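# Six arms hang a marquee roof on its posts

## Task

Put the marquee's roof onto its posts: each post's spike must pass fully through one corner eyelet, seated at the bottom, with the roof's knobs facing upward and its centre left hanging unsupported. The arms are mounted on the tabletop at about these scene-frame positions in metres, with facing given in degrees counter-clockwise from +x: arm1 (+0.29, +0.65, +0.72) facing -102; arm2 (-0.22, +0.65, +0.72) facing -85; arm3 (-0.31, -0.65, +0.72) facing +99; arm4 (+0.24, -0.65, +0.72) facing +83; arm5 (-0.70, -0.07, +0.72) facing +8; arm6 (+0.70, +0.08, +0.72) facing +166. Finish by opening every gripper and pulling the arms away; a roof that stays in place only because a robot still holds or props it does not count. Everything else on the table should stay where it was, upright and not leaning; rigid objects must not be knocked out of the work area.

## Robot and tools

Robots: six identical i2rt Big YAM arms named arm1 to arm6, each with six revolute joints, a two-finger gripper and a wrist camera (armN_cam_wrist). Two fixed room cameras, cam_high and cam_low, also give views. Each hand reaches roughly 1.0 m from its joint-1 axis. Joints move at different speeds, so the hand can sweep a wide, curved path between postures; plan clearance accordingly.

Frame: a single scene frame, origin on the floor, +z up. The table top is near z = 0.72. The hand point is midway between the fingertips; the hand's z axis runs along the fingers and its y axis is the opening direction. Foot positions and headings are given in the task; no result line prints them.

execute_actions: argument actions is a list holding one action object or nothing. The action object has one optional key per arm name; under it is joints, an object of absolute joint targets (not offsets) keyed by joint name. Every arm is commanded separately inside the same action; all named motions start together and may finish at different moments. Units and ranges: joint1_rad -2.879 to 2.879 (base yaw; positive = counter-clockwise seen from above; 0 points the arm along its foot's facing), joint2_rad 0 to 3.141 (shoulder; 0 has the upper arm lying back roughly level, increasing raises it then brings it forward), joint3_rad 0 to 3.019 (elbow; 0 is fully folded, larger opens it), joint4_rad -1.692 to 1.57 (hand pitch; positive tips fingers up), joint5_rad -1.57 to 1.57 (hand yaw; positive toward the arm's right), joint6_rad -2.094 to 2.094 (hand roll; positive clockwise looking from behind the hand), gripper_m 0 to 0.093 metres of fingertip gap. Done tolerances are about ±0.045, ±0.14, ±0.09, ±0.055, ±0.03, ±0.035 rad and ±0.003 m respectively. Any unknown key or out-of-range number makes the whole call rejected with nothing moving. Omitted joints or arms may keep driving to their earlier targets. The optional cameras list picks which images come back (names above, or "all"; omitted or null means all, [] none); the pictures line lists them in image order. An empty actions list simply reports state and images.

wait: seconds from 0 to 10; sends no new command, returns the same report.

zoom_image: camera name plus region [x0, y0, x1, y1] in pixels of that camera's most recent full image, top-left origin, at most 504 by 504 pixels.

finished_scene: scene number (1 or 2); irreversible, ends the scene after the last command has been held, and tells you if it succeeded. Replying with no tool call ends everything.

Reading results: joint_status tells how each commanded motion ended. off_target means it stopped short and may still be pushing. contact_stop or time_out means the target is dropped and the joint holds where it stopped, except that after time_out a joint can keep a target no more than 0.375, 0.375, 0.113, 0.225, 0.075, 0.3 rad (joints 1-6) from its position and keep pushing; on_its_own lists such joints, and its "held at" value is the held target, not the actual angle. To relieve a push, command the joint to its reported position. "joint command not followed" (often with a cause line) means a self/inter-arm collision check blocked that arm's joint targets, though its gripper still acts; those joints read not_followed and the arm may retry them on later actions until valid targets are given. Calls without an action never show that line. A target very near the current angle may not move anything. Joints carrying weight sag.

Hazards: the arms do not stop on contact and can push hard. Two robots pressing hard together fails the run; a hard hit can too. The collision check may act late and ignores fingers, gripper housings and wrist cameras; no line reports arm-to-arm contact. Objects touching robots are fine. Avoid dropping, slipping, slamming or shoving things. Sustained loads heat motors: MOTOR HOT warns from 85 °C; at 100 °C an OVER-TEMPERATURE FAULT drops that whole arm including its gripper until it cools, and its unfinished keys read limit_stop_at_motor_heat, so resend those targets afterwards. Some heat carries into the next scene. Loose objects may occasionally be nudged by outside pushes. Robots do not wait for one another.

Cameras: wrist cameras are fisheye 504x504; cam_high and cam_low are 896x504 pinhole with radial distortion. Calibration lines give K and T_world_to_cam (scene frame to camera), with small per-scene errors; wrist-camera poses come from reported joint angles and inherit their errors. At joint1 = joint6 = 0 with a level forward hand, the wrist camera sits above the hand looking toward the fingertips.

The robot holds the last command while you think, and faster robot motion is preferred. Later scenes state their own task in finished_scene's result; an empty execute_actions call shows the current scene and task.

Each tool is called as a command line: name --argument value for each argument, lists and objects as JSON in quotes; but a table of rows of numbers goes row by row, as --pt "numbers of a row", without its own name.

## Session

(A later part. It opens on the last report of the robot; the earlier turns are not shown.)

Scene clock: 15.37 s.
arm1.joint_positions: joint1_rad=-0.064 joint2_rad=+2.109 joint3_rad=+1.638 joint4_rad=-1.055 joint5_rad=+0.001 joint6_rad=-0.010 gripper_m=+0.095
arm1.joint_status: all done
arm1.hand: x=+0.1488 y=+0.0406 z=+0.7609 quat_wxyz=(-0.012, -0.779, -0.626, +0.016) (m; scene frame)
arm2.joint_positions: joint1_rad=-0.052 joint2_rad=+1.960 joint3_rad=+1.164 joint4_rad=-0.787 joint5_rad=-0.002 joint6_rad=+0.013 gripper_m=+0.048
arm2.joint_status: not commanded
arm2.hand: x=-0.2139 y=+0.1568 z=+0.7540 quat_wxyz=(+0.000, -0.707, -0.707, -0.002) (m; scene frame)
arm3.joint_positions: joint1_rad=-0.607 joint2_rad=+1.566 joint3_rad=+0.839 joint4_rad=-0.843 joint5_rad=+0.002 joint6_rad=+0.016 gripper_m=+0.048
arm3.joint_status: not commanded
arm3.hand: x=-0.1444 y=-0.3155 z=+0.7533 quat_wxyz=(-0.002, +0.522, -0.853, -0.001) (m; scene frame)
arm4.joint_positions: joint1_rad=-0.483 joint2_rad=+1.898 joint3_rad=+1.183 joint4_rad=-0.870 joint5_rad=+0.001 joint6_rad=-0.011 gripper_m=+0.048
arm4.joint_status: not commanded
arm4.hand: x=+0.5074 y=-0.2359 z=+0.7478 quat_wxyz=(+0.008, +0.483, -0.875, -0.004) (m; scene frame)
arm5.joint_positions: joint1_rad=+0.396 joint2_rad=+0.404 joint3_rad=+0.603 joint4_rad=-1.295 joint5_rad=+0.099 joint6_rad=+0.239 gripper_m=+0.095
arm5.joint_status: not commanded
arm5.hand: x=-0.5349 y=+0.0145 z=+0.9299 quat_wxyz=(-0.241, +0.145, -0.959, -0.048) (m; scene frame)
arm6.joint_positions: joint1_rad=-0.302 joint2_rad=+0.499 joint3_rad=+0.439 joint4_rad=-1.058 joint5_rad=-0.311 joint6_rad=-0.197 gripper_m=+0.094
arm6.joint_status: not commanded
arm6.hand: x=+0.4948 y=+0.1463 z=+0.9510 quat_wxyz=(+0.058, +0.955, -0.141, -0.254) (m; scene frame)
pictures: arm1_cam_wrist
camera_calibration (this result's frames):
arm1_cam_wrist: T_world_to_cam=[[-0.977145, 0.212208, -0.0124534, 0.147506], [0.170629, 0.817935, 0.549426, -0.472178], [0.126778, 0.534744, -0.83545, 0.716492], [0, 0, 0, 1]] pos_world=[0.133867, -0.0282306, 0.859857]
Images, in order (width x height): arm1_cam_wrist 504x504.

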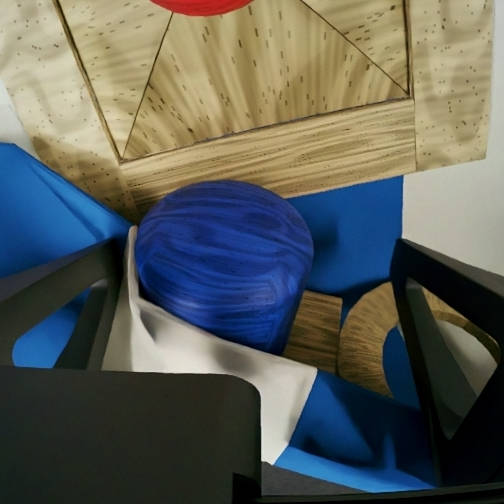

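execute_actions --actions '[{"arm1":{"joints":{"gripper_m":0.0}}}]' --cameras '[]'

execute_actions --actions '[{"arm1":{"joints":{"joint2_rad":1.7,"joint3_rad":1.65,"joint4_rad":-1.5}},"arm2":{"joints":{"joint2_rad":1.65,"joint3_rad":1.6,"joint4_rad":-1.5}},"arm3":{"joints":{"joint2_rad":1.3,"joint3_rad":1.3,"joint4_rad":-1.57}},"arm4":{"joints":{"joint2_rad":1.6,"joint3_rad":1.6,"joint4_rad":-1.57}}}]' --cameras '["cam_low"]'

execute_actions --actions '[{"arm1":{"joints":{"joint1_rad":0.27,"joint2_rad":1.24,"joint3_rad":1.33,"joint4_rad":-1.64,"joint6_rad":2.05}},"arm2":{"joints":{"joint1_rad":-0.57,"joint2_rad":1.42,"joint3_rad":1.45,"joint4_rad":-1.57,"joint6_rad":0.44}},"arm3":{"joints":{"joint1_rad":0.04,"joint2_rad":1.24,"joint3_rad":1.33,"joint4_rad":-1.64,"joint6_rad":1.0}},"arm4":{"joints":{"joint1_rad":-0.24,"joint2_rad":1.42,"joint3_rad":1.45,"joint4_rad":-1.57,"joint6_rad":0.35}}}]' --cameras '["cam_low","cam_high"]'

Scene clock: 17.63 s.
arm1.joint_positions: joint1_rad=-0.061 joint2_rad=+2.109 joint3_rad=+1.638 joint4_rad=-1.055 joint5_rad=-0.005 joint6_rad=-0.010 gripper_m=+0.051
arm1.joint_status: gripper_m off_target (ended at +0.051, target +0.000)
arm1.hand: x=+0.1513 y=+0.0400 z=+0.7609 quat_wxyz=(-0.014, -0.778, -0.627, +0.015) (m; scene frame)
arm2.joint_positions: joint1_rad=-0.052 joint2_rad=+1.960 joint3_rad=+1.164 joint4_rad=-0.787 joint5_rad=-0.002 joint6_rad=+0.013 gripper_m=+0.048
arm2.joint_status: not commanded
arm2.hand: x=-0.2139 y=+0.1568 z=+0.7540 quat_wxyz=(+0.000, -0.707, -0.707, -0.002) (m; scene frame)
arm3.joint_positions: joint1_rad=-0.607 joint2_rad=+1.566 joint3_rad=+0.839 joint4_rad=-0.843 joint5_rad=+0.002 joint6_rad=+0.016 gripper_m=+0.048
arm3.joint_status: not commanded
arm3.hand: x=-0.1444 y=-0.3155 z=+0.7533 quat_wxyz=(-0.002, +0.522, -0.853, -0.001) (m; scene frame)
arm4.joint_positions: joint1_rad=-0.483 joint2_rad=+1.898 joint3_rad=+1.183 joint4_rad=-0.870 joint5_rad=+0.001 joint6_rad=-0.011 gripper_m=+0.048
arm4.joint_status: not commanded
arm4.hand: x=+0.5074 y=-0.2359 z=+0.7478 quat_wxyz=(+0.008, +0.483, -0.875, -0.004) (m; scene frame)
arm5.joint_positions: joint1_rad=+0.396 joint2_rad=+0.404 joint3_rad=+0.603 joint4_rad=-1.295 joint5_rad=+0.099 joint6_rad=+0.239 gripper_m=+0.095
arm5.joint_status: not commanded
arm5.hand: x=-0.5349 y=+0.0145 z=+0.9299 quat_wxyz=(-0.241, +0.145, -0.959, -0.048) (m; scene frame)
arm6.joint_positions: joint1_rad=-0.302 joint2_rad=+0.499 joint3_rad=+0.439 joint4_rad=-1.058 joint5_rad=-0.311 joint6_rad=-0.197 gripper_m=+0.094
arm6.joint_status: not commanded
arm6.hand: x=+0.4948 y=+0.1463 z=+0.9510 quat_wxyz=(+0.058, +0.955, -0.141, -0.254) (m; scene frame)
pictures: none
No camera images: the call's "cameras" was empty. Leave "cameras" out to get every camera's image.

Scene clock: 19.40 s.
arm1.joint_positions: joint1_rad=-0.061 joint2_rad=+1.710 joint3_rad=+1.649 joint4_rad=-1.466 joint5_rad=+0.002 joint6_rad=-0.020 gripper_m=+0.051
arm1.joint_status: all done
arm1.hand: x=+0.1707 y=+0.1290 z=+0.9864 quat_wxyz=(-0.011, -0.775, -0.631, +0.016) (m; scene frame)
arm2.joint_positions: joint1_rad=-0.049 joint2_rad=+1.660 joint3_rad=+1.581 joint4_rad=-1.486 joint5_rad=-0.009 joint6_rad=+0.010 gripper_m=+0.048
arm2.joint_status: all done
arm2.hand: x=-0.2115 y=+0.1467 z=+1.0436 quat_wxyz=(-0.008, -0.705, -0.709, +0.002) (m; scene frame)
arm3.joint_positions: joint1_rad=-0.607 joint2_rad=+1.302 joint3_rad=+1.272 joint4_rad=-1.545 joint5_rad=+0.002 joint6_rad=+0.012 gripper_m=+0.048
arm3.joint_status: all done
arm3.hand: x=-0.1468 y=-0.3216 z=+1.0001 quat_wxyz=(+0.000, +0.523, -0.852, +0.000) (m; scene frame)
arm4.joint_positions: joint1_rad=-0.478 joint2_rad=+1.601 joint3_rad=+1.593 joint4_rad=-1.554 joint5_rad=-0.004 joint6_rad=-0.004 gripper_m=+0.048
arm4.joint_status: all done
arm4.hand: x=+0.5035 y=-0.2438 z=+1.0347 quat_wxyz=(-0.001, +0.482, -0.876, -0.011) (m; scene frame)
arm5.joint_positions: joint1_rad=+0.396 joint2_rad=+0.404 joint3_rad=+0.603 joint4_rad=-1.295 joint5_rad=+0.099 joint6_rad=+0.239 gripper_m=+0.095
arm5.joint_status: not commanded
arm5.hand: x=-0.5349 y=+0.0145 z=+0.9299 quat_wxyz=(-0.241, +0.145, -0.959, -0.048) (m; scene frame)
arm6.joint_positions: joint1_rad=-0.302 joint2_rad=+0.499 joint3_rad=+0.439 joint4_rad=-1.058 joint5_rad=-0.311 joint6_rad=-0.197 gripper_m=+0.094
arm6.joint_status: not commanded
arm6.hand: x=+0.4948 y=+0.1463 z=+0.9510 quat_wxyz=(+0.058, +0.955, -0.141, -0.254) (m; scene frame)
pictures: cam_low
Images, in order (width x height): cam_low 896x504.

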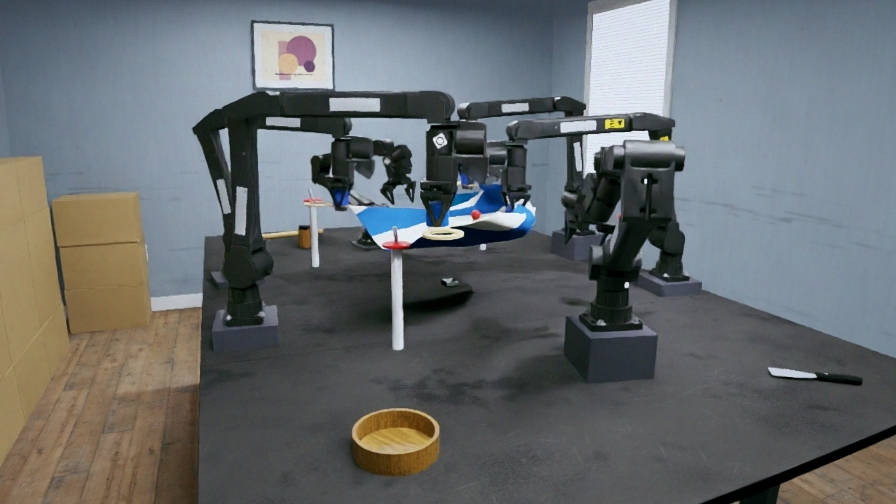

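Scene clock: 23.17 s.
arm1.joint_positions: joint1_rad=+0.252 joint2_rad=+1.240 joint3_rad=+1.321 joint4_rad=-1.643 joint5_rad=+0.028 joint6_rad=+1.980 gripper_m=+0.050
arm1.joint_status: joint6_rad time_out (moved +2.001 of +2.070); the others done
arm1.on_its_own: joint6_rad reads +1.980 and still pushes toward +2.050 since a time_out
arm1.hand: x=+0.3157 y=+0.3037 z=+1.0563 quat_wxyz=(-0.006, -0.987, +0.159, +0.013) (m; scene frame)
arm2.joint_positions: joint1_rad=-0.542 joint2_rad=+1.417 joint3_rad=+1.430 joint4_rad=-1.573 joint5_rad=-0.022 joint6_rad=+0.437 gripper_m=+0.048
arm2.joint_status: all done
arm2.hand: x=-0.4083 y=+0.2815 z=+1.0911 quat_wxyz=(-0.016, -0.946, -0.322, -0.002) (m; scene frame)
arm3.joint_positions: joint1_rad=+0.036 joint2_rad=+1.238 joint3_rad=+1.315 joint4_rad=-1.616 joint5_rad=+0.011 joint6_rad=+0.970 gripper_m=+0.048
arm3.joint_status: all done
arm3.hand: x=-0.3722 y=-0.3060 z=+1.0384 quat_wxyz=(-0.009, +0.383, -0.924, -0.017) (m; scene frame)
arm4.joint_positions: joint1_rad=-0.224 joint2_rad=+1.417 joint3_rad=+1.455 joint4_rad=-1.559 joint5_rad=-0.019 joint6_rad=+0.347 gripper_m=+0.048
arm4.joint_status: all done
arm4.hand: x=+0.3716 y=-0.2484 z=+1.0619 quat_wxyz=(-0.009, +0.439, -0.898, -0.032) (m; scene frame)
arm5.joint_positions: joint1_rad=+0.396 joint2_rad=+0.404 joint3_rad=+0.603 joint4_rad=-1.295 joint5_rad=+0.099 joint6_rad=+0.239 gripper_m=+0.095
arm5.joint_status: not commanded
arm5.hand: x=-0.5349 y=+0.0145 z=+0.9299 quat_wxyz=(-0.241, +0.145, -0.959, -0.048) (m; scene frame)
arm6.joint_positions: joint1_rad=-0.302 joint2_rad=+0.499 joint3_rad=+0.439 joint4_rad=-1.058 joint5_rad=-0.311 joint6_rad=-0.197 gripper_m=+0.094
arm6.joint_status: not commanded
arm6.hand: x=+0.4948 y=+0.1463 z=+0.9510 quat_wxyz=(+0.058, +0.955, -0.141, -0.254) (m; scene frame)
pictures: cam_high, cam_low
Images, in order (width x height): cam_high 896x504, cam_low 896x504.

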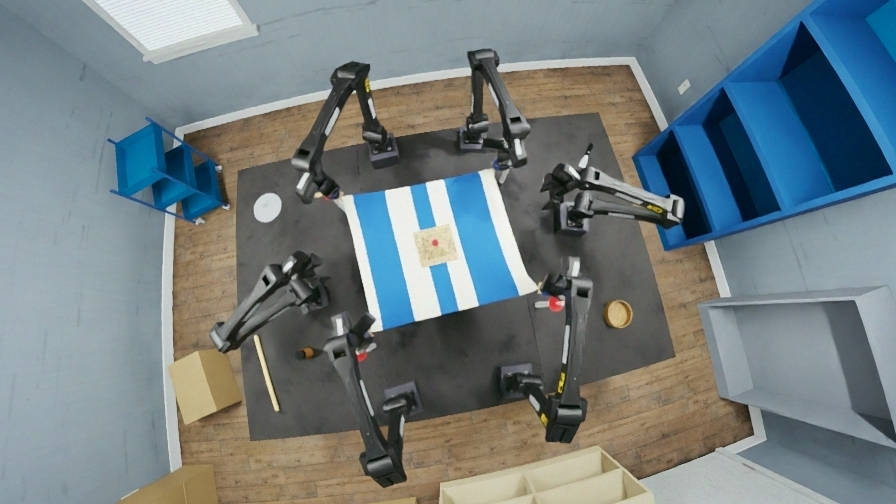

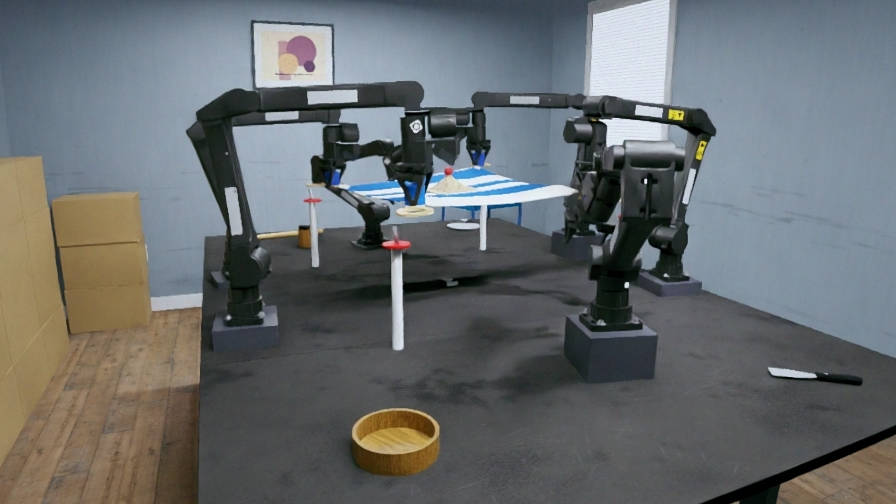

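Nearly taut. Check wrist views.

execute_actions --actions '[]' --cameras '["arm1_cam_wrist","arm2_cam_wrist","arm3_cam_wrist","arm4_cam_wrist"]'

Scene clock: 23.30 s.
arm1.joint_positions: joint1_rad=+0.252 joint2_rad=+1.240 joint3_rad=+1.321 joint4_rad=-1.643 joint5_rad=+0.028 joint6_rad=+1.980 gripper_m=+0.050
arm1.joint_status: joint6_rad time_out (moved +2.001 of +2.070); the others done
arm1.on_its_own: joint6_rad reads +1.980 and still pushes toward +2.050 since a time_out
arm1.hand: x=+0.3157 y=+0.3037 z=+1.0563 quat_wxyz=(-0.006, -0.987, +0.159, +0.013) (m; scene frame)
arm2.joint_positions: joint1_rad=-0.542 joint2_rad=+1.417 joint3_rad=+1.430 joint4_rad=-1.573 joint5_rad=-0.022 joint6_rad=+0.437 gripper_m=+0.048
arm2.joint_status: all done
arm2.hand: x=-0.4083 y=+0.2815 z=+1.0911 quat_wxyz=(-0.016, -0.946, -0.322, -0.002) (m; scene frame)
arm3.joint_positions: joint1_rad=+0.036 joint2_rad=+1.238 joint3_rad=+1.315 joint4_rad=-1.616 joint5_rad=+0.011 joint6_rad=+0.970 gripper_m=+0.048
arm3.joint_status: all done
arm3.hand: x=-0.3722 y=-0.3060 z=+1.0384 quat_wxyz=(-0.009, +0.383, -0.924, -0.017) (m; scene frame)
arm4.joint_positions: joint1_rad=-0.224 joint2_rad=+1.417 joint3_rad=+1.455 joint4_rad=-1.559 joint5_rad=-0.019 joint6_rad=+0.347 gripper_m=+0.048
arm4.joint_status: all done
arm4.hand: x=+0.3716 y=-0.2484 z=+1.0619 quat_wxyz=(-0.009, +0.439, -0.898, -0.032) (m; scene frame)
arm5.joint_positions: joint1_rad=+0.396 joint2_rad=+0.404 joint3_rad=+0.603 joint4_rad=-1.295 joint5_rad=+0.099 joint6_rad=+0.239 gripper_m=+0.095
arm5.joint_status: not commanded
arm5.hand: x=-0.5349 y=+0.0145 z=+0.9299 quat_wxyz=(-0.241, +0.145, -0.959, -0.048) (m; scene frame)
arm6.joint_positions: joint1_rad=-0.302 joint2_rad=+0.499 joint3_rad=+0.439 joint4_rad=-1.058 joint5_rad=-0.311 joint6_rad=-0.197 gripper_m=+0.094
arm6.joint_status: not commanded
arm6.hand: x=+0.4948 y=+0.1463 z=+0.9510 quat_wxyz=(+0.058, +0.955, -0.141, -0.254) (m; scene frame)
pictures: arm1_cam_wrist, arm2_cam_wrist, arm3_cam_wrist, arm4_cam_wrist
camera_calibration (this result's frames):
arm1_cam_wrist: T_world_to_cam=[[0.311628, 0.949697, -0.0310438, -0.352752], [0.790632, -0.241035, 0.562853, -0.766393], [0.527057, -0.199945, -0.825974, 0.888184], [0, 0, 0, 1]] pos_world=[0.247738, 0.327868, 1.15403]
arm2_cam_wrist: T_world_to_cam=[[-0.617742, 0.784544, -0.0537204, -0.412344], [0.624048, 0.530644, 0.573569, -0.509094], [0.478496, 0.320794, -0.817394, 1.11452], [0, 0, 0, 1]] pos_world=[-0.470317, 0.236119, 1.18085]
arm3_cam_wrist: T_world_to_cam=[[0.708354, -0.705603, -0.0189495, 0.0638673], [-0.574664, -0.592078, 0.564982, -0.978883], [-0.409872, -0.389317, -0.824886, 0.706944], [0, 0, 0, 1]] pos_world=[-0.318013, -0.259285, 1.13741]
arm4_cam_wrist: T_world_to_cam=[[0.797263, -0.602521, -0.0365964, -0.41259], [-0.490279, -0.681726, 0.543026, -0.55795], [-0.352133, -0.414992, -0.838918, 1.04164], [0, 0, 0, 1]] pos_world=[0.422189, -0.19669, 1.16173]
Images, in order (width x height): arm1_cam_wrist 504x504, arm2_cam_wrist 504x504, arm3_cam_wrist 504x504, arm4_cam_wrist 504x504.

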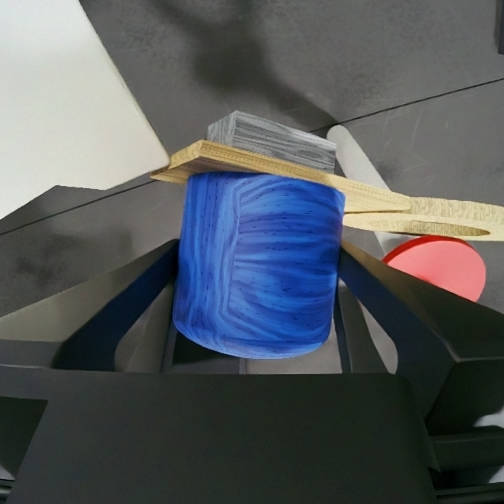

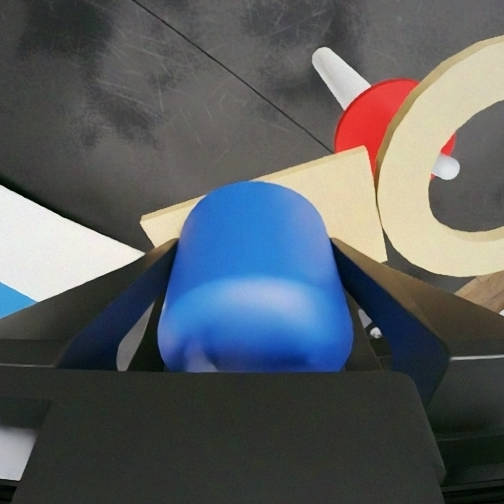

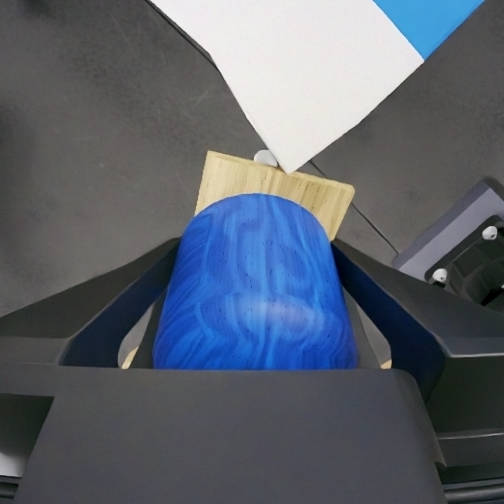

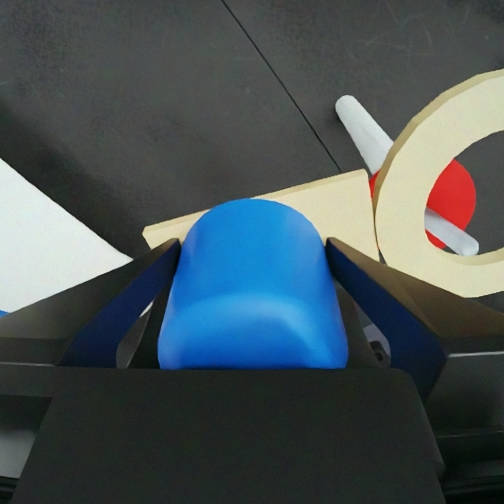

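execute_actions --actions '[{"arm1":{"joints":{"joint5_rad":0.6,"joint6_rad":1.65,"joint3_rad":1.4}}}]' --cameras '["arm1_cam_wrist","cam_low"]'

Scene clock: 25.80 s.
arm1.joint_positions: joint1_rad=+0.263 joint2_rad=+1.240 joint3_rad=+1.338 joint4_rad=-1.643 joint5_rad=+0.592 joint6_rad=+1.661 gripper_m=+0.050
arm1.joint_status: all done
arm1.hand: x=+0.2292 y=+0.2919 z=+1.0921 quat_wxyz=(-0.038, -0.956, -0.002, +0.289) (m; scene frame)
arm2.joint_positions: joint1_rad=-0.542 joint2_rad=+1.417 joint3_rad=+1.430 joint4_rad=-1.573 joint5_rad=-0.022 joint6_rad=+0.438 gripper_m=+0.048
arm2.joint_status: not commanded
arm2.hand: x=-0.4083 y=+0.2815 z=+1.0911 quat_wxyz=(-0.016, -0.947, -0.322, -0.002) (m; scene frame)
arm3.joint_positions: joint1_rad=+0.036 joint2_rad=+1.238 joint3_rad=+1.315 joint4_rad=-1.618 joint5_rad=+0.010 joint6_rad=+0.971 gripper_m=+0.048
arm3.joint_status: not commanded
arm3.hand: x=-0.3724 y=-0.3065 z=+1.0384 quat_wxyz=(-0.008, +0.382, -0.924, -0.016) (m; scene frame)
arm4.joint_positions: joint1_rad=-0.224 joint2_rad=+1.417 joint3_rad=+1.455 joint4_rad=-1.559 joint5_rad=-0.019 joint6_rad=+0.347 gripper_m=+0.048
arm4.joint_status: not commanded
arm4.hand: x=+0.3716 y=-0.2484 z=+1.0619 quat_wxyz=(-0.009, +0.439, -0.898, -0.032) (m; scene frame)
arm5.joint_positions: joint1_rad=+0.396 joint2_rad=+0.404 joint3_rad=+0.603 joint4_rad=-1.295 joint5_rad=+0.099 joint6_rad=+0.239 gripper_m=+0.095
arm5.joint_status: not commanded
arm5.hand: x=-0.5349 y=+0.0145 z=+0.9299 quat_wxyz=(-0.241, +0.145, -0.959, -0.048) (m; scene frame)
arm6.joint_positions: joint1_rad=-0.302 joint2_rad=+0.499 joint3_rad=+0.439 joint4_rad=-1.058 joint5_rad=-0.311 joint6_rad=-0.197 gripper_m=+0.094
arm6.joint_status: not commanded
arm6.hand: x=+0.4948 y=+0.1463 z=+0.9510 quat_wxyz=(+0.058, +0.955, -0.141, -0.254) (m; scene frame)
pictures: arm1_cam_wrist, cam_low
camera_calibration (this result's frames):
arm1_cam_wrist: T_world_to_cam=[[-0.0354108, 0.995874, -0.0835479, -0.190146], [0.998737, 0.0382469, 0.0325929, -0.271115], [0.0356538, -0.0822882, -0.995971, 1.2249], [0, 0, 0, 1]] pos_world=[0.220367, 0.300525, 1.21291]
Images, in order (width x height): arm1_cam_wrist 504x504, cam_low 896x504.

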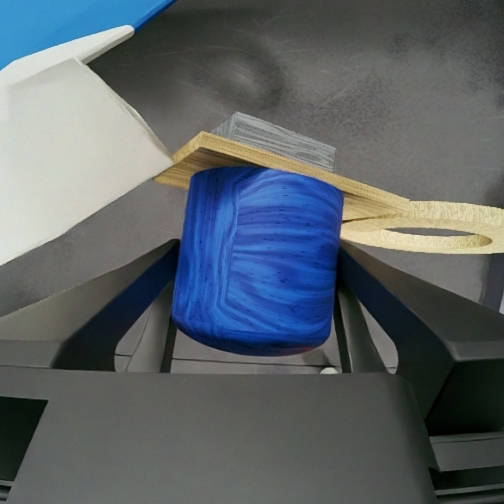

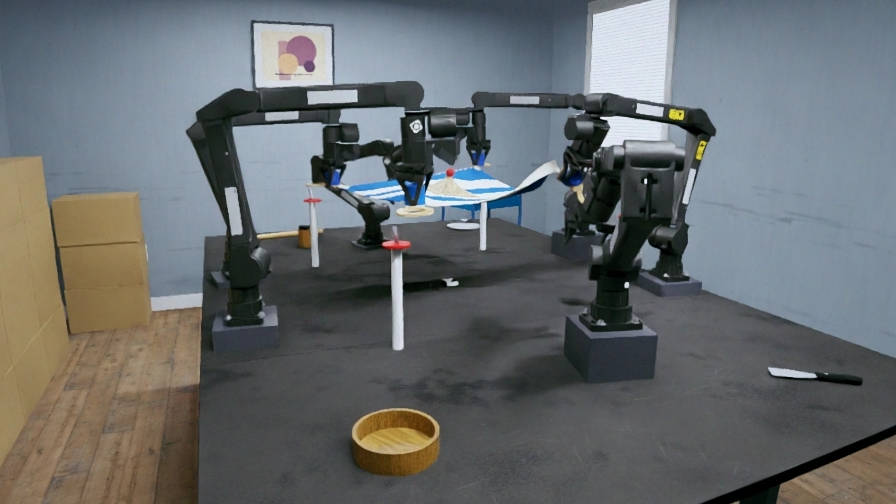

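execute_actions --actions '[{"arm1":{"joints":{"joint5_rad":-0.85,"joint3_rad":1.5}}}]' --cameras '["arm1_cam_wrist","cam_low"]'

Scene clock: 29.57 s.
arm1.joint_positions: joint1_rad=+0.207 joint2_rad=+1.246 joint3_rad=+1.453 joint4_rad=-1.640 joint5_rad=-0.795 joint6_rad=+1.683 gripper_m=+0.050
arm1.joint_status: joint5_rad time_out (moved -1.387 of -1.442); the others done
arm1.on_its_own: joint5_rad reads -0.795 and still pushes toward -0.850 since a time_out
arm1.hand: x=+0.4283 y=+0.2882 z=+1.1569 quat_wxyz=(-0.031, -0.920, +0.006, -0.390) (m; scene frame)
arm2.joint_positions: joint1_rad=-0.533 joint2_rad=+1.417 joint3_rad=+1.430 joint4_rad=-1.573 joint5_rad=-0.040 joint6_rad=+0.437 gripper_m=+0.048
arm2.joint_status: not commanded
arm2.hand: x=-0.4025 y=+0.2786 z=+1.0912 quat_wxyz=(-0.022, -0.945, -0.326, -0.009) (m; scene frame)
arm3.joint_positions: joint1_rad=+0.030 joint2_rad=+1.238 joint3_rad=+1.315 joint4_rad=-1.618 joint5_rad=+0.021 joint6_rad=+0.971 gripper_m=+0.048
arm3.joint_status: not commanded
arm3.hand: x=-0.3683 y=-0.3057 z=+1.0384 quat_wxyz=(-0.014, +0.379, -0.925, -0.015) (m; scene frame)
arm4.joint_positions: joint1_rad=-0.224 joint2_rad=+1.417 joint3_rad=+1.455 joint4_rad=-1.559 joint5_rad=-0.011 joint6_rad=+0.347 gripper_m=+0.048
arm4.joint_status: not commanded
arm4.hand: x=+0.3729 y=-0.2488 z=+1.0619 quat_wxyz=(-0.011, +0.439, -0.898, -0.029) (m; scene frame)
arm5.joint_positions: joint1_rad=+0.396 joint2_rad=+0.404 joint3_rad=+0.603 joint4_rad=-1.295 joint5_rad=+0.099 joint6_rad=+0.239 gripper_m=+0.095
arm5.joint_status: not commanded
arm5.hand: x=-0.5349 y=+0.0145 z=+0.9299 quat_wxyz=(-0.241, +0.145, -0.959, -0.048) (m; scene frame)
arm6.joint_positions: joint1_rad=-0.302 joint2_rad=+0.499 joint3_rad=+0.439 joint4_rad=-1.058 joint5_rad=-0.311 joint6_rad=-0.197 gripper_m=+0.094
arm6.joint_status: not commanded
arm6.hand: x=+0.4948 y=+0.1463 z=+0.9510 quat_wxyz=(+0.058, +0.955, -0.141, -0.254) (m; scene frame)
pictures: arm1_cam_wrist, cam_low
camera_calibration (this result's frames):
arm1_cam_wrist: T_world_to_cam=[[0.0437098, 0.997008, -0.0637465, -0.231065], [0.148365, 0.056622, 0.98731, -1.21756], [0.987966, -0.0526129, -0.145447, -0.118368], [0, 0, 0, 1]] pos_world=[0.307686, 0.293086, 1.17016]
Images, in order (width x height): arm1_cam_wrist 504x504, cam_low 896x504.

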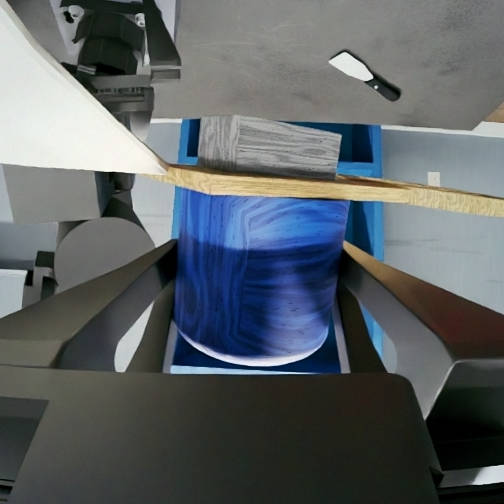

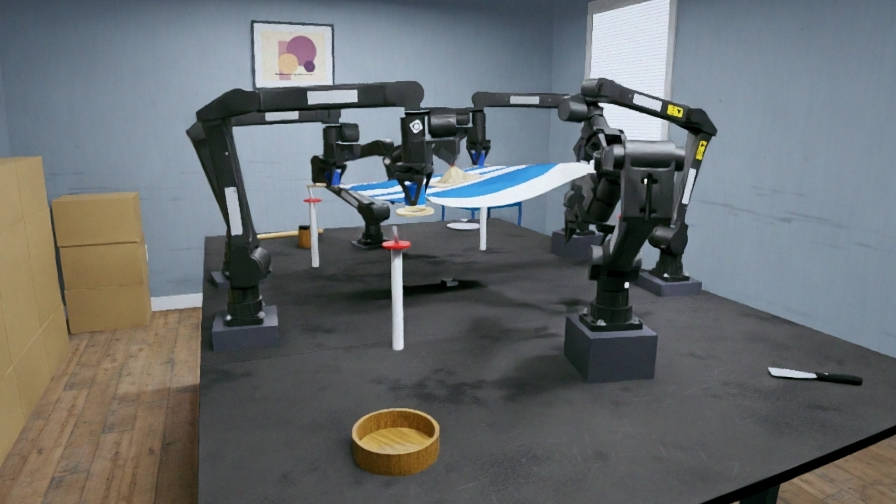

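execute_actions --actions '[{"arm1":{"joints":{"joint1_rad":0.07,"joint5_rad":-0.8,"joint2_rad":1.19,"joint3_rad":1.40}}}]' --cameras '["cam_high"]'

zoom_image --camera "cam_high" --region '[440, 100, 600, 220]'

Scene clock: 30.73 s.
arm1.joint_positions: joint1_rad=+0.038 joint2_rad=+1.219 joint3_rad=+1.397 joint4_rad=-1.640 joint5_rad=-0.775 joint6_rad=+1.672 gripper_m=+0.050
arm1.joint_status: all done
arm1.hand: x=+0.3651 y=+0.2837 z=+1.1415 quat_wxyz=(-0.053, -0.921, +0.085, -0.377) (m; scene frame)
arm2.joint_positions: joint1_rad=-0.533 joint2_rad=+1.417 joint3_rad=+1.430 joint4_rad=-1.573 joint5_rad=-0.029 joint6_rad=+0.437 gripper_m=+0.048
arm2.joint_status: not commanded
arm2.hand: x=-0.4041 y=+0.2794 z=+1.0912 quat_wxyz=(-0.019, -0.945, -0.326, -0.005) (m; scene frame)
arm3.joint_positions: joint1_rad=+0.030 joint2_rad=+1.238 joint3_rad=+1.315 joint4_rad=-1.618 joint5_rad=+0.016 joint6_rad=+0.971 gripper_m=+0.048
arm3.joint_status: not commanded
arm3.hand: x=-0.3692 y=-0.3059 z=+1.0384 quat_wxyz=(-0.012, +0.379, -0.925, -0.015) (m; scene frame)
arm4.joint_positions: joint1_rad=-0.224 joint2_rad=+1.417 joint3_rad=+1.455 joint4_rad=-1.559 joint5_rad=-0.011 joint6_rad=+0.347 gripper_m=+0.048
arm4.joint_status: not commanded
arm4.hand: x=+0.3728 y=-0.2488 z=+1.0619 quat_wxyz=(-0.011, +0.439, -0.898, -0.029) (m; scene frame)
arm5.joint_positions: joint1_rad=+0.396 joint2_rad=+0.404 joint3_rad=+0.603 joint4_rad=-1.295 joint5_rad=+0.099 joint6_rad=+0.239 gripper_m=+0.095
arm5.joint_status: not commanded
arm5.hand: x=-0.5349 y=+0.0145 z=+0.9299 quat_wxyz=(-0.241, +0.145, -0.959, -0.048) (m; scene frame)
arm6.joint_positions: joint1_rad=-0.302 joint2_rad=+0.499 joint3_rad=+0.439 joint4_rad=-1.058 joint5_rad=-0.311 joint6_rad=-0.197 gripper_m=+0.094
arm6.joint_status: not commanded
arm6.hand: x=+0.4948 y=+0.1463 z=+0.9510 quat_wxyz=(+0.058, +0.955, -0.141, -0.254) (m; scene frame)
pictures: cam_high
Images, in order (width x height): cam_high 896x504.

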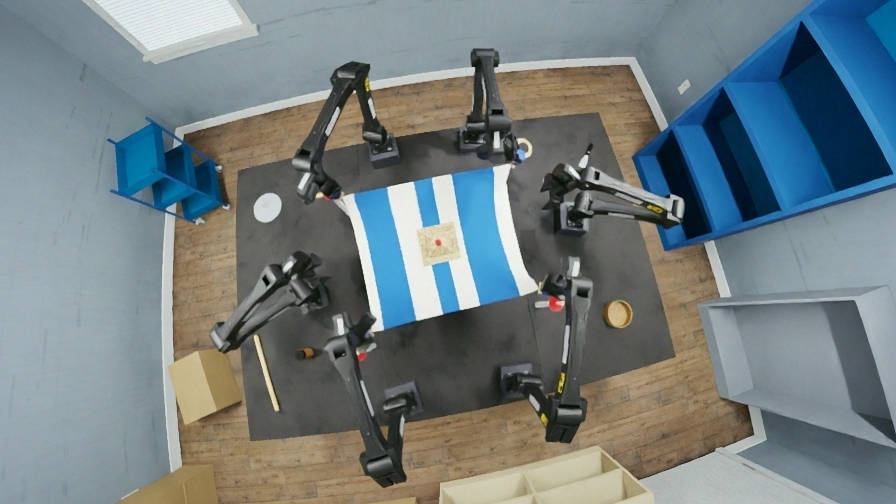

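Region (440, 100, 600, 220) of cam_high's 896x504 image, scaled by 3.150, with more detail than that image has; it fills the top 378 rows of this view, and the rest is white.

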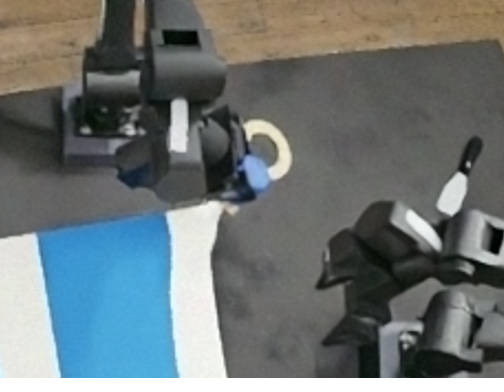

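execute_actions --actions '[{"arm1":{"joints":{"joint1_rad":0.0,"joint2_rad":1.13,"joint3_rad":1.33}},"arm2":{"joints":{"joint2_rad":1.37,"joint3_rad":1.40}},"arm3":{"joints":{"joint2_rad":1.16,"joint3_rad":1.31}},"arm4":{"joints":{"joint2_rad":1.37,"joint3_rad":1.43}}}]' --cameras '["cam_high","arm2_cam_wrist","arm4_cam_wrist"]'

zoom_image --camera "cam_high" --region '[290, 110, 620, 390]'

Scene clock: 33.10 s.
arm1.joint_positions: joint1_rad=-0.020 joint2_rad=+1.152 joint3_rad=+1.329 joint4_rad=-1.638 joint5_rad=-0.780 joint6_rad=+1.659 gripper_m=+0.050
arm1.joint_status: all done
arm1.hand: x=+0.3493 y=+0.3047 z=+1.1367 quat_wxyz=(-0.067, -0.918, +0.105, -0.377) (m; scene frame)
arm2.joint_positions: joint1_rad=-0.533 joint2_rad=+1.390 joint3_rad=+1.397 joint4_rad=-1.569 joint5_rad=-0.028 joint6_rad=+0.439 gripper_m=+0.048
arm2.joint_status: all done
arm2.hand: x=-0.3992 y=+0.2895 z=+1.0887 quat_wxyz=(-0.017, -0.945, -0.325, -0.006) (m; scene frame)
arm3.joint_positions: joint1_rad=+0.030 joint2_rad=+1.163 joint3_rad=+1.315 joint4_rad=-1.618 joint5_rad=+0.016 joint6_rad=+0.971 gripper_m=+0.048
arm3.joint_status: all done
arm3.hand: x=-0.3668 y=-0.3189 z=+1.0624 quat_wxyz=(-0.019, +0.379, -0.924, -0.052) (m; scene frame)
arm4.joint_positions: joint1_rad=-0.224 joint2_rad=+1.385 joint3_rad=+1.436 joint4_rad=-1.559 joint5_rad=-0.014 joint6_rad=+0.349 gripper_m=+0.048
arm4.joint_status: all done
arm4.hand: x=+0.3694 y=-0.2577 z=+1.0671 quat_wxyz=(-0.015, +0.438, -0.898, -0.035) (m; scene frame)
arm5.joint_positions: joint1_rad=+0.396 joint2_rad=+0.404 joint3_rad=+0.603 joint4_rad=-1.295 joint5_rad=+0.099 joint6_rad=+0.239 gripper_m=+0.095
arm5.joint_status: not commanded
arm5.hand: x=-0.5349 y=+0.0145 z=+0.9299 quat_wxyz=(-0.241, +0.145, -0.959, -0.048) (m; scene frame)
arm6.joint_positions: joint1_rad=-0.302 joint2_rad=+0.499 joint3_rad=+0.439 joint4_rad=-1.058 joint5_rad=-0.311 joint6_rad=-0.197 gripper_m=+0.094
arm6.joint_status: not commanded
arm6.hand: x=+0.4948 y=+0.1463 z=+0.9510 quat_wxyz=(+0.058, +0.955, -0.141, -0.254) (m; scene frame)
pictures: arm2_cam_wrist, arm4_cam_wrist, cam_high
camera_calibration (this result's frames):
arm2_cam_wrist: T_world_to_cam=[[-0.622252, 0.78073, -0.057121, -0.410189], [0.617107, 0.534119, 0.577838, -0.526021], [0.481645, 0.324311, -0.81415, 1.10236], [0, 0, 0, 1]] pos_world=[-0.461577, 0.243696, 1.17801]
arm4_cam_wrist: T_world_to_cam=[[0.795908, -0.604285, -0.037008, -0.415783], [-0.496348, -0.686302, 0.531627, -0.554945], [-0.346653, -0.404758, -0.846169, 1.04965], [0, 0, 0, 1]] pos_world=[0.419343, -0.207258, 1.16782]
Images, in order (width x height): arm2_cam_wrist 504x504, arm4_cam_wrist 504x504, cam_high 896x504.

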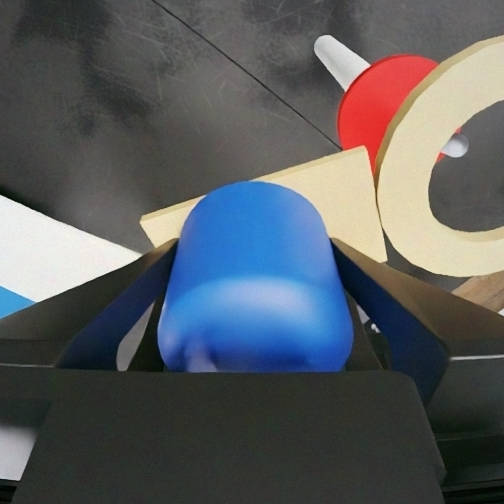

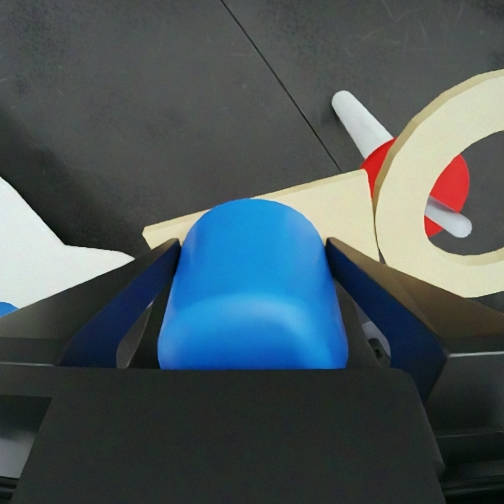

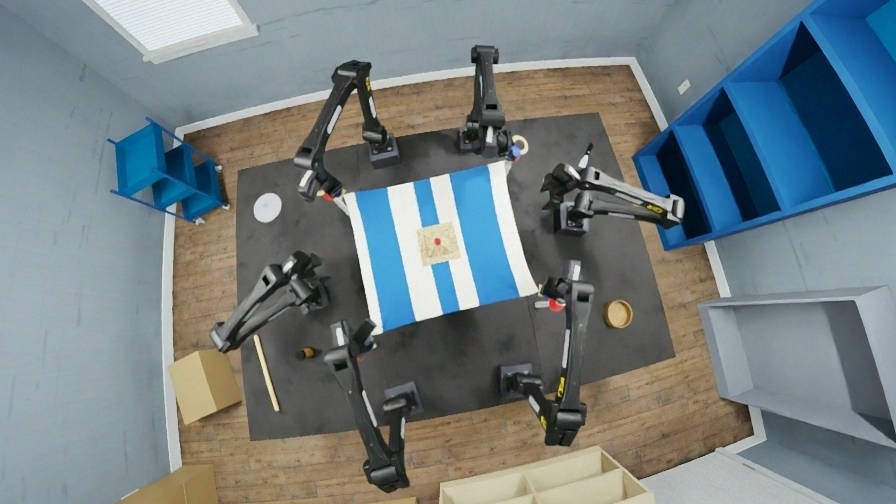

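Region (290, 110, 620, 390) of cam_high's 896x504 image, scaled by 1.527, with more detail than that image has; it fills the top 428 rows of this view, and the rest is white.

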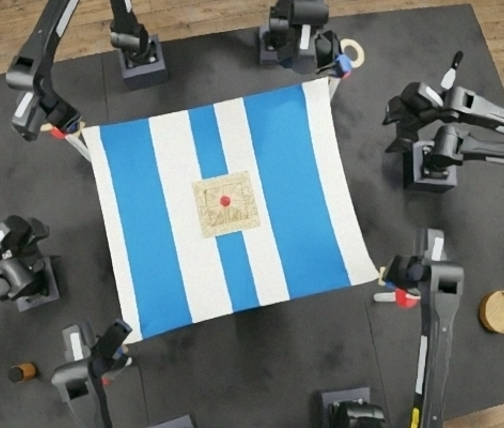

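execute_actions --actions '[{"arm2":{"joints":{"joint3_rad":1.30,"joint4_rad":-1.47}},"arm4":{"joints":{"joint3_rad":1.36,"joint4_rad":-1.49}}}]' --cameras '["cam_low","arm2_cam_wrist","arm4_cam_wrist"]'

Scene clock: 34.33 s.
arm1.joint_positions: joint1_rad=-0.020 joint2_rad=+1.152 joint3_rad=+1.329 joint4_rad=-1.638 joint5_rad=-0.780 joint6_rad=+1.658 gripper_m=+0.050
arm1.joint_status: not commanded
arm1.hand: x=+0.3493 y=+0.3047 z=+1.1367 quat_wxyz=(-0.067, -0.918, +0.104, -0.377) (m; scene frame)
arm2.joint_positions: joint1_rad=-0.533 joint2_rad=+1.382 joint3_rad=+1.296 joint4_rad=-1.469 joint5_rad=-0.028 joint6_rad=+0.440 gripper_m=+0.048
arm2.joint_status: all done
arm2.hand: x=-0.3981 y=+0.2914 z=+1.0532 quat_wxyz=(-0.019, -0.946, -0.325, -0.003) (m; scene frame)
arm3.joint_positions: joint1_rad=+0.030 joint2_rad=+1.163 joint3_rad=+1.315 joint4_rad=-1.618 joint5_rad=+0.016 joint6_rad=+0.971 gripper_m=+0.048
arm3.joint_status: not commanded
arm3.hand: x=-0.3668 y=-0.3189 z=+1.0624 quat_wxyz=(-0.019, +0.379, -0.924, -0.052) (m; scene frame)
arm4.joint_positions: joint1_rad=-0.224 joint2_rad=+1.380 joint3_rad=+1.366 joint4_rad=-1.492 joint5_rad=-0.014 joint6_rad=+0.351 gripper_m=+0.048
arm4.joint_status: all done
arm4.hand: x=+0.3689 y=-0.2582 z=+1.0423 quat_wxyz=(-0.015, +0.437, -0.898, -0.036) (m; scene frame)
arm5.joint_positions: joint1_rad=+0.396 joint2_rad=+0.404 joint3_rad=+0.603 joint4_rad=-1.295 joint5_rad=+0.099 joint6_rad=+0.239 gripper_m=+0.095
arm5.joint_status: not commanded
arm5.hand: x=-0.5349 y=+0.0145 z=+0.9299 quat_wxyz=(-0.241, +0.145, -0.959, -0.048) (m; scene frame)
arm6.joint_positions: joint1_rad=-0.302 joint2_rad=+0.499 joint3_rad=+0.439 joint4_rad=-1.058 joint5_rad=-0.311 joint6_rad=-0.197 gripper_m=+0.094
arm6.joint_status: not commanded
arm6.hand: x=+0.4948 y=+0.1463 z=+0.9510 quat_wxyz=(+0.058, +0.955, -0.141, -0.254) (m; scene frame)
pictures: arm2_cam_wrist, arm4_cam_wrist, cam_low
camera_calibration (this result's frames):
arm2_cam_wrist: T_world_to_cam=[[-0.621834, 0.780825, -0.06029, -0.409529], [0.619502, 0.537531, 0.572081, -0.501186], [0.479103, 0.318389, -0.817978, 1.07702], [0, 0, 0, 1]] pos_world=[-0.460175, 0.246263, 1.14301]
arm4_cam_wrist: T_world_to_cam=[[0.794991, -0.605448, -0.0377251, -0.415816], [-0.497661, -0.686493, 0.530152, -0.540417], [-0.346877, -0.402691, -0.847063, 1.02986], [0, 0, 0, 1]] pos_world=[0.418861, -0.20803, 1.14318]
Images, in order (width x height): arm2_cam_wrist 504x504, arm4_cam_wrist 504x504, cam_low 896x504.

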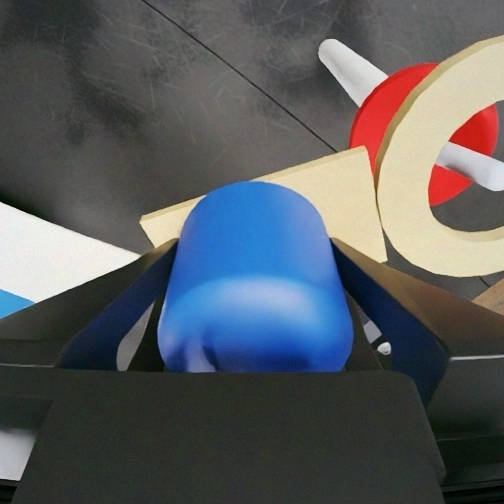

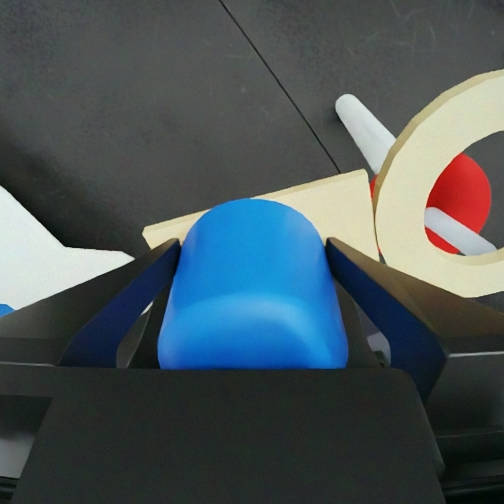

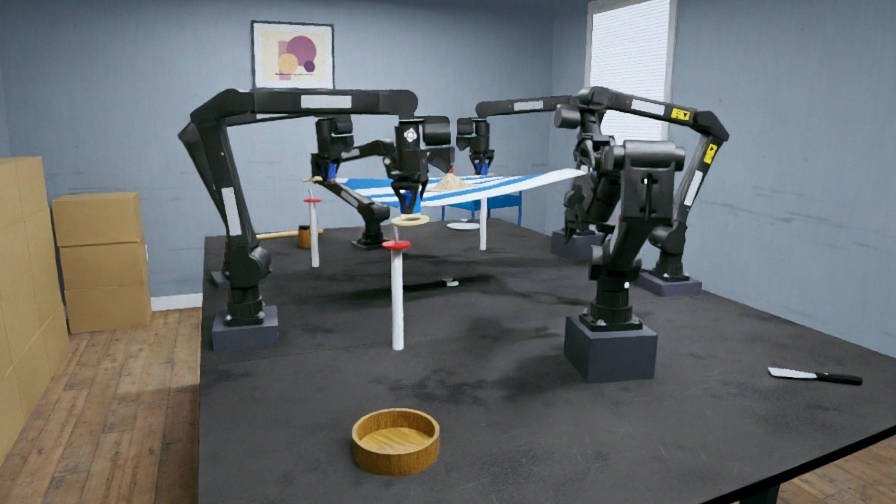

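execute_actions --actions '[{"arm2":{"joints":{"joint1_rad":-0.60,"joint2_rad":1.35}},"arm4":{"joints":{"joint1_rad":-0.29,"joint2_rad":1.35}}}]' --cameras '["cam_low","arm2_cam_wrist","arm4_cam_wrist"]'

Scene clock: 36.30 s.
arm1.joint_positions: joint1_rad=-0.020 joint2_rad=+1.152 joint3_rad=+1.329 joint4_rad=-1.638 joint5_rad=-0.780 joint6_rad=+1.658 gripper_m=+0.050
arm1.joint_status: not commanded
arm1.hand: x=+0.3493 y=+0.3047 z=+1.1367 quat_wxyz=(-0.067, -0.918, +0.104, -0.377) (m; scene frame)
arm2.joint_positions: joint1_rad=-0.553 joint2_rad=+1.367 joint3_rad=+1.296 joint4_rad=-1.469 joint5_rad=-0.032 joint6_rad=+0.440 gripper_m=+0.048
arm2.joint_status: joint1_rad time_out (moved -0.020 of -0.067); the others done
arm2.on_its_own: joint1_rad reads -0.553 and still pushes toward -0.600 since a time_out
arm2.hand: x=-0.4037 y=+0.2962 z=+1.0591 quat_wxyz=(-0.026, -0.948, -0.316, +0.002) (m; scene frame)
arm3.joint_positions: joint1_rad=+0.030 joint2_rad=+1.163 joint3_rad=+1.315 joint4_rad=-1.618 joint5_rad=+0.016 joint6_rad=+0.971 gripper_m=+0.048
arm3.joint_status: not commanded
arm3.hand: x=-0.3668 y=-0.3189 z=+1.0624 quat_wxyz=(-0.019, +0.379, -0.924, -0.052) (m; scene frame)
arm4.joint_positions: joint1_rad=-0.253 joint2_rad=+1.369 joint3_rad=+1.366 joint4_rad=-1.492 joint5_rad=-0.022 joint6_rad=+0.353 gripper_m=+0.048
arm4.joint_status: all done
arm4.hand: x=+0.3785 y=-0.2631 z=+1.0467 quat_wxyz=(-0.017, +0.423, -0.905, -0.042) (m; scene frame)
arm5.joint_positions: joint1_rad=+0.396 joint2_rad=+0.404 joint3_rad=+0.603 joint4_rad=-1.295 joint5_rad=+0.099 joint6_rad=+0.239 gripper_m=+0.095
arm5.joint_status: not commanded
arm5.hand: x=-0.5349 y=+0.0145 z=+0.9299 quat_wxyz=(-0.241, +0.145, -0.959, -0.048) (m; scene frame)
arm6.joint_positions: joint1_rad=-0.302 joint2_rad=+0.499 joint3_rad=+0.439 joint4_rad=-1.058 joint5_rad=-0.311 joint6_rad=-0.197 gripper_m=+0.094
arm6.joint_status: not commanded
arm6.hand: x=+0.4948 y=+0.1463 z=+0.9510 quat_wxyz=(+0.058, +0.955, -0.141, -0.254) (m; scene frame)
pictures: arm2_cam_wrist, arm4_cam_wrist, cam_low
camera_calibration (this result's frames):
arm2_cam_wrist: T_world_to_cam=[[-0.606817, 0.791724, -0.0703255, -0.402925], [0.631979, 0.534248, 0.56141, -0.486354], [0.482053, 0.296229, -0.824545, 1.09772], [0, 0, 0, 1]] pos_world=[-0.466297, 0.253662, 1.14983]
arm4_cam_wrist: T_world_to_cam=[[0.776027, -0.628774, -0.0492467, -0.413153], [-0.516117, -0.677982, 0.523416, -0.525016], [-0.362499, -0.380768, -0.850653, 1.05036], [0, 0, 0, 1]] pos_world=[0.430404, -0.215787, 1.14795]
Images, in order (width x height): arm2_cam_wrist 504x504, arm4_cam_wrist 504x504, cam_low 896x504.

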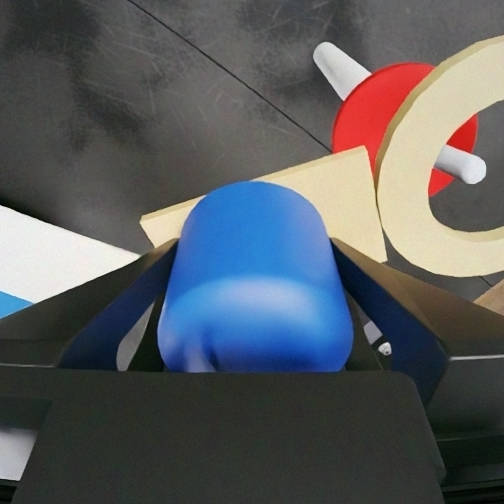

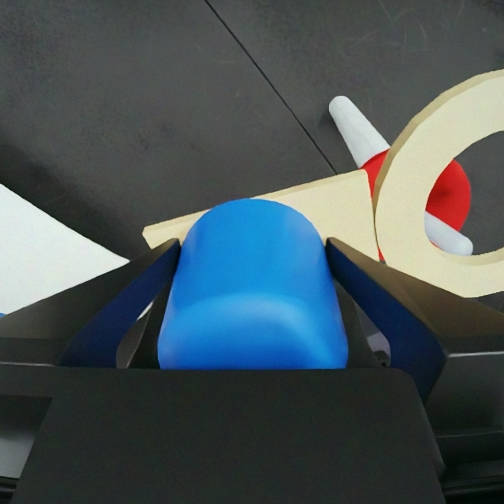

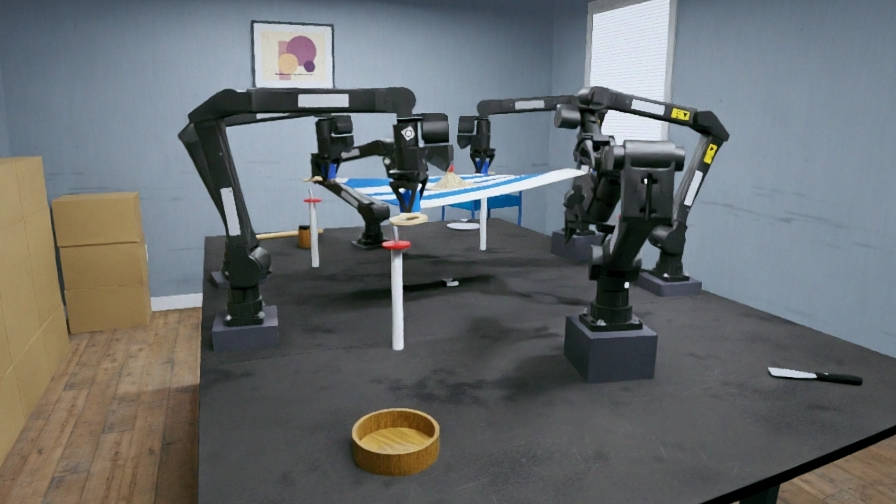

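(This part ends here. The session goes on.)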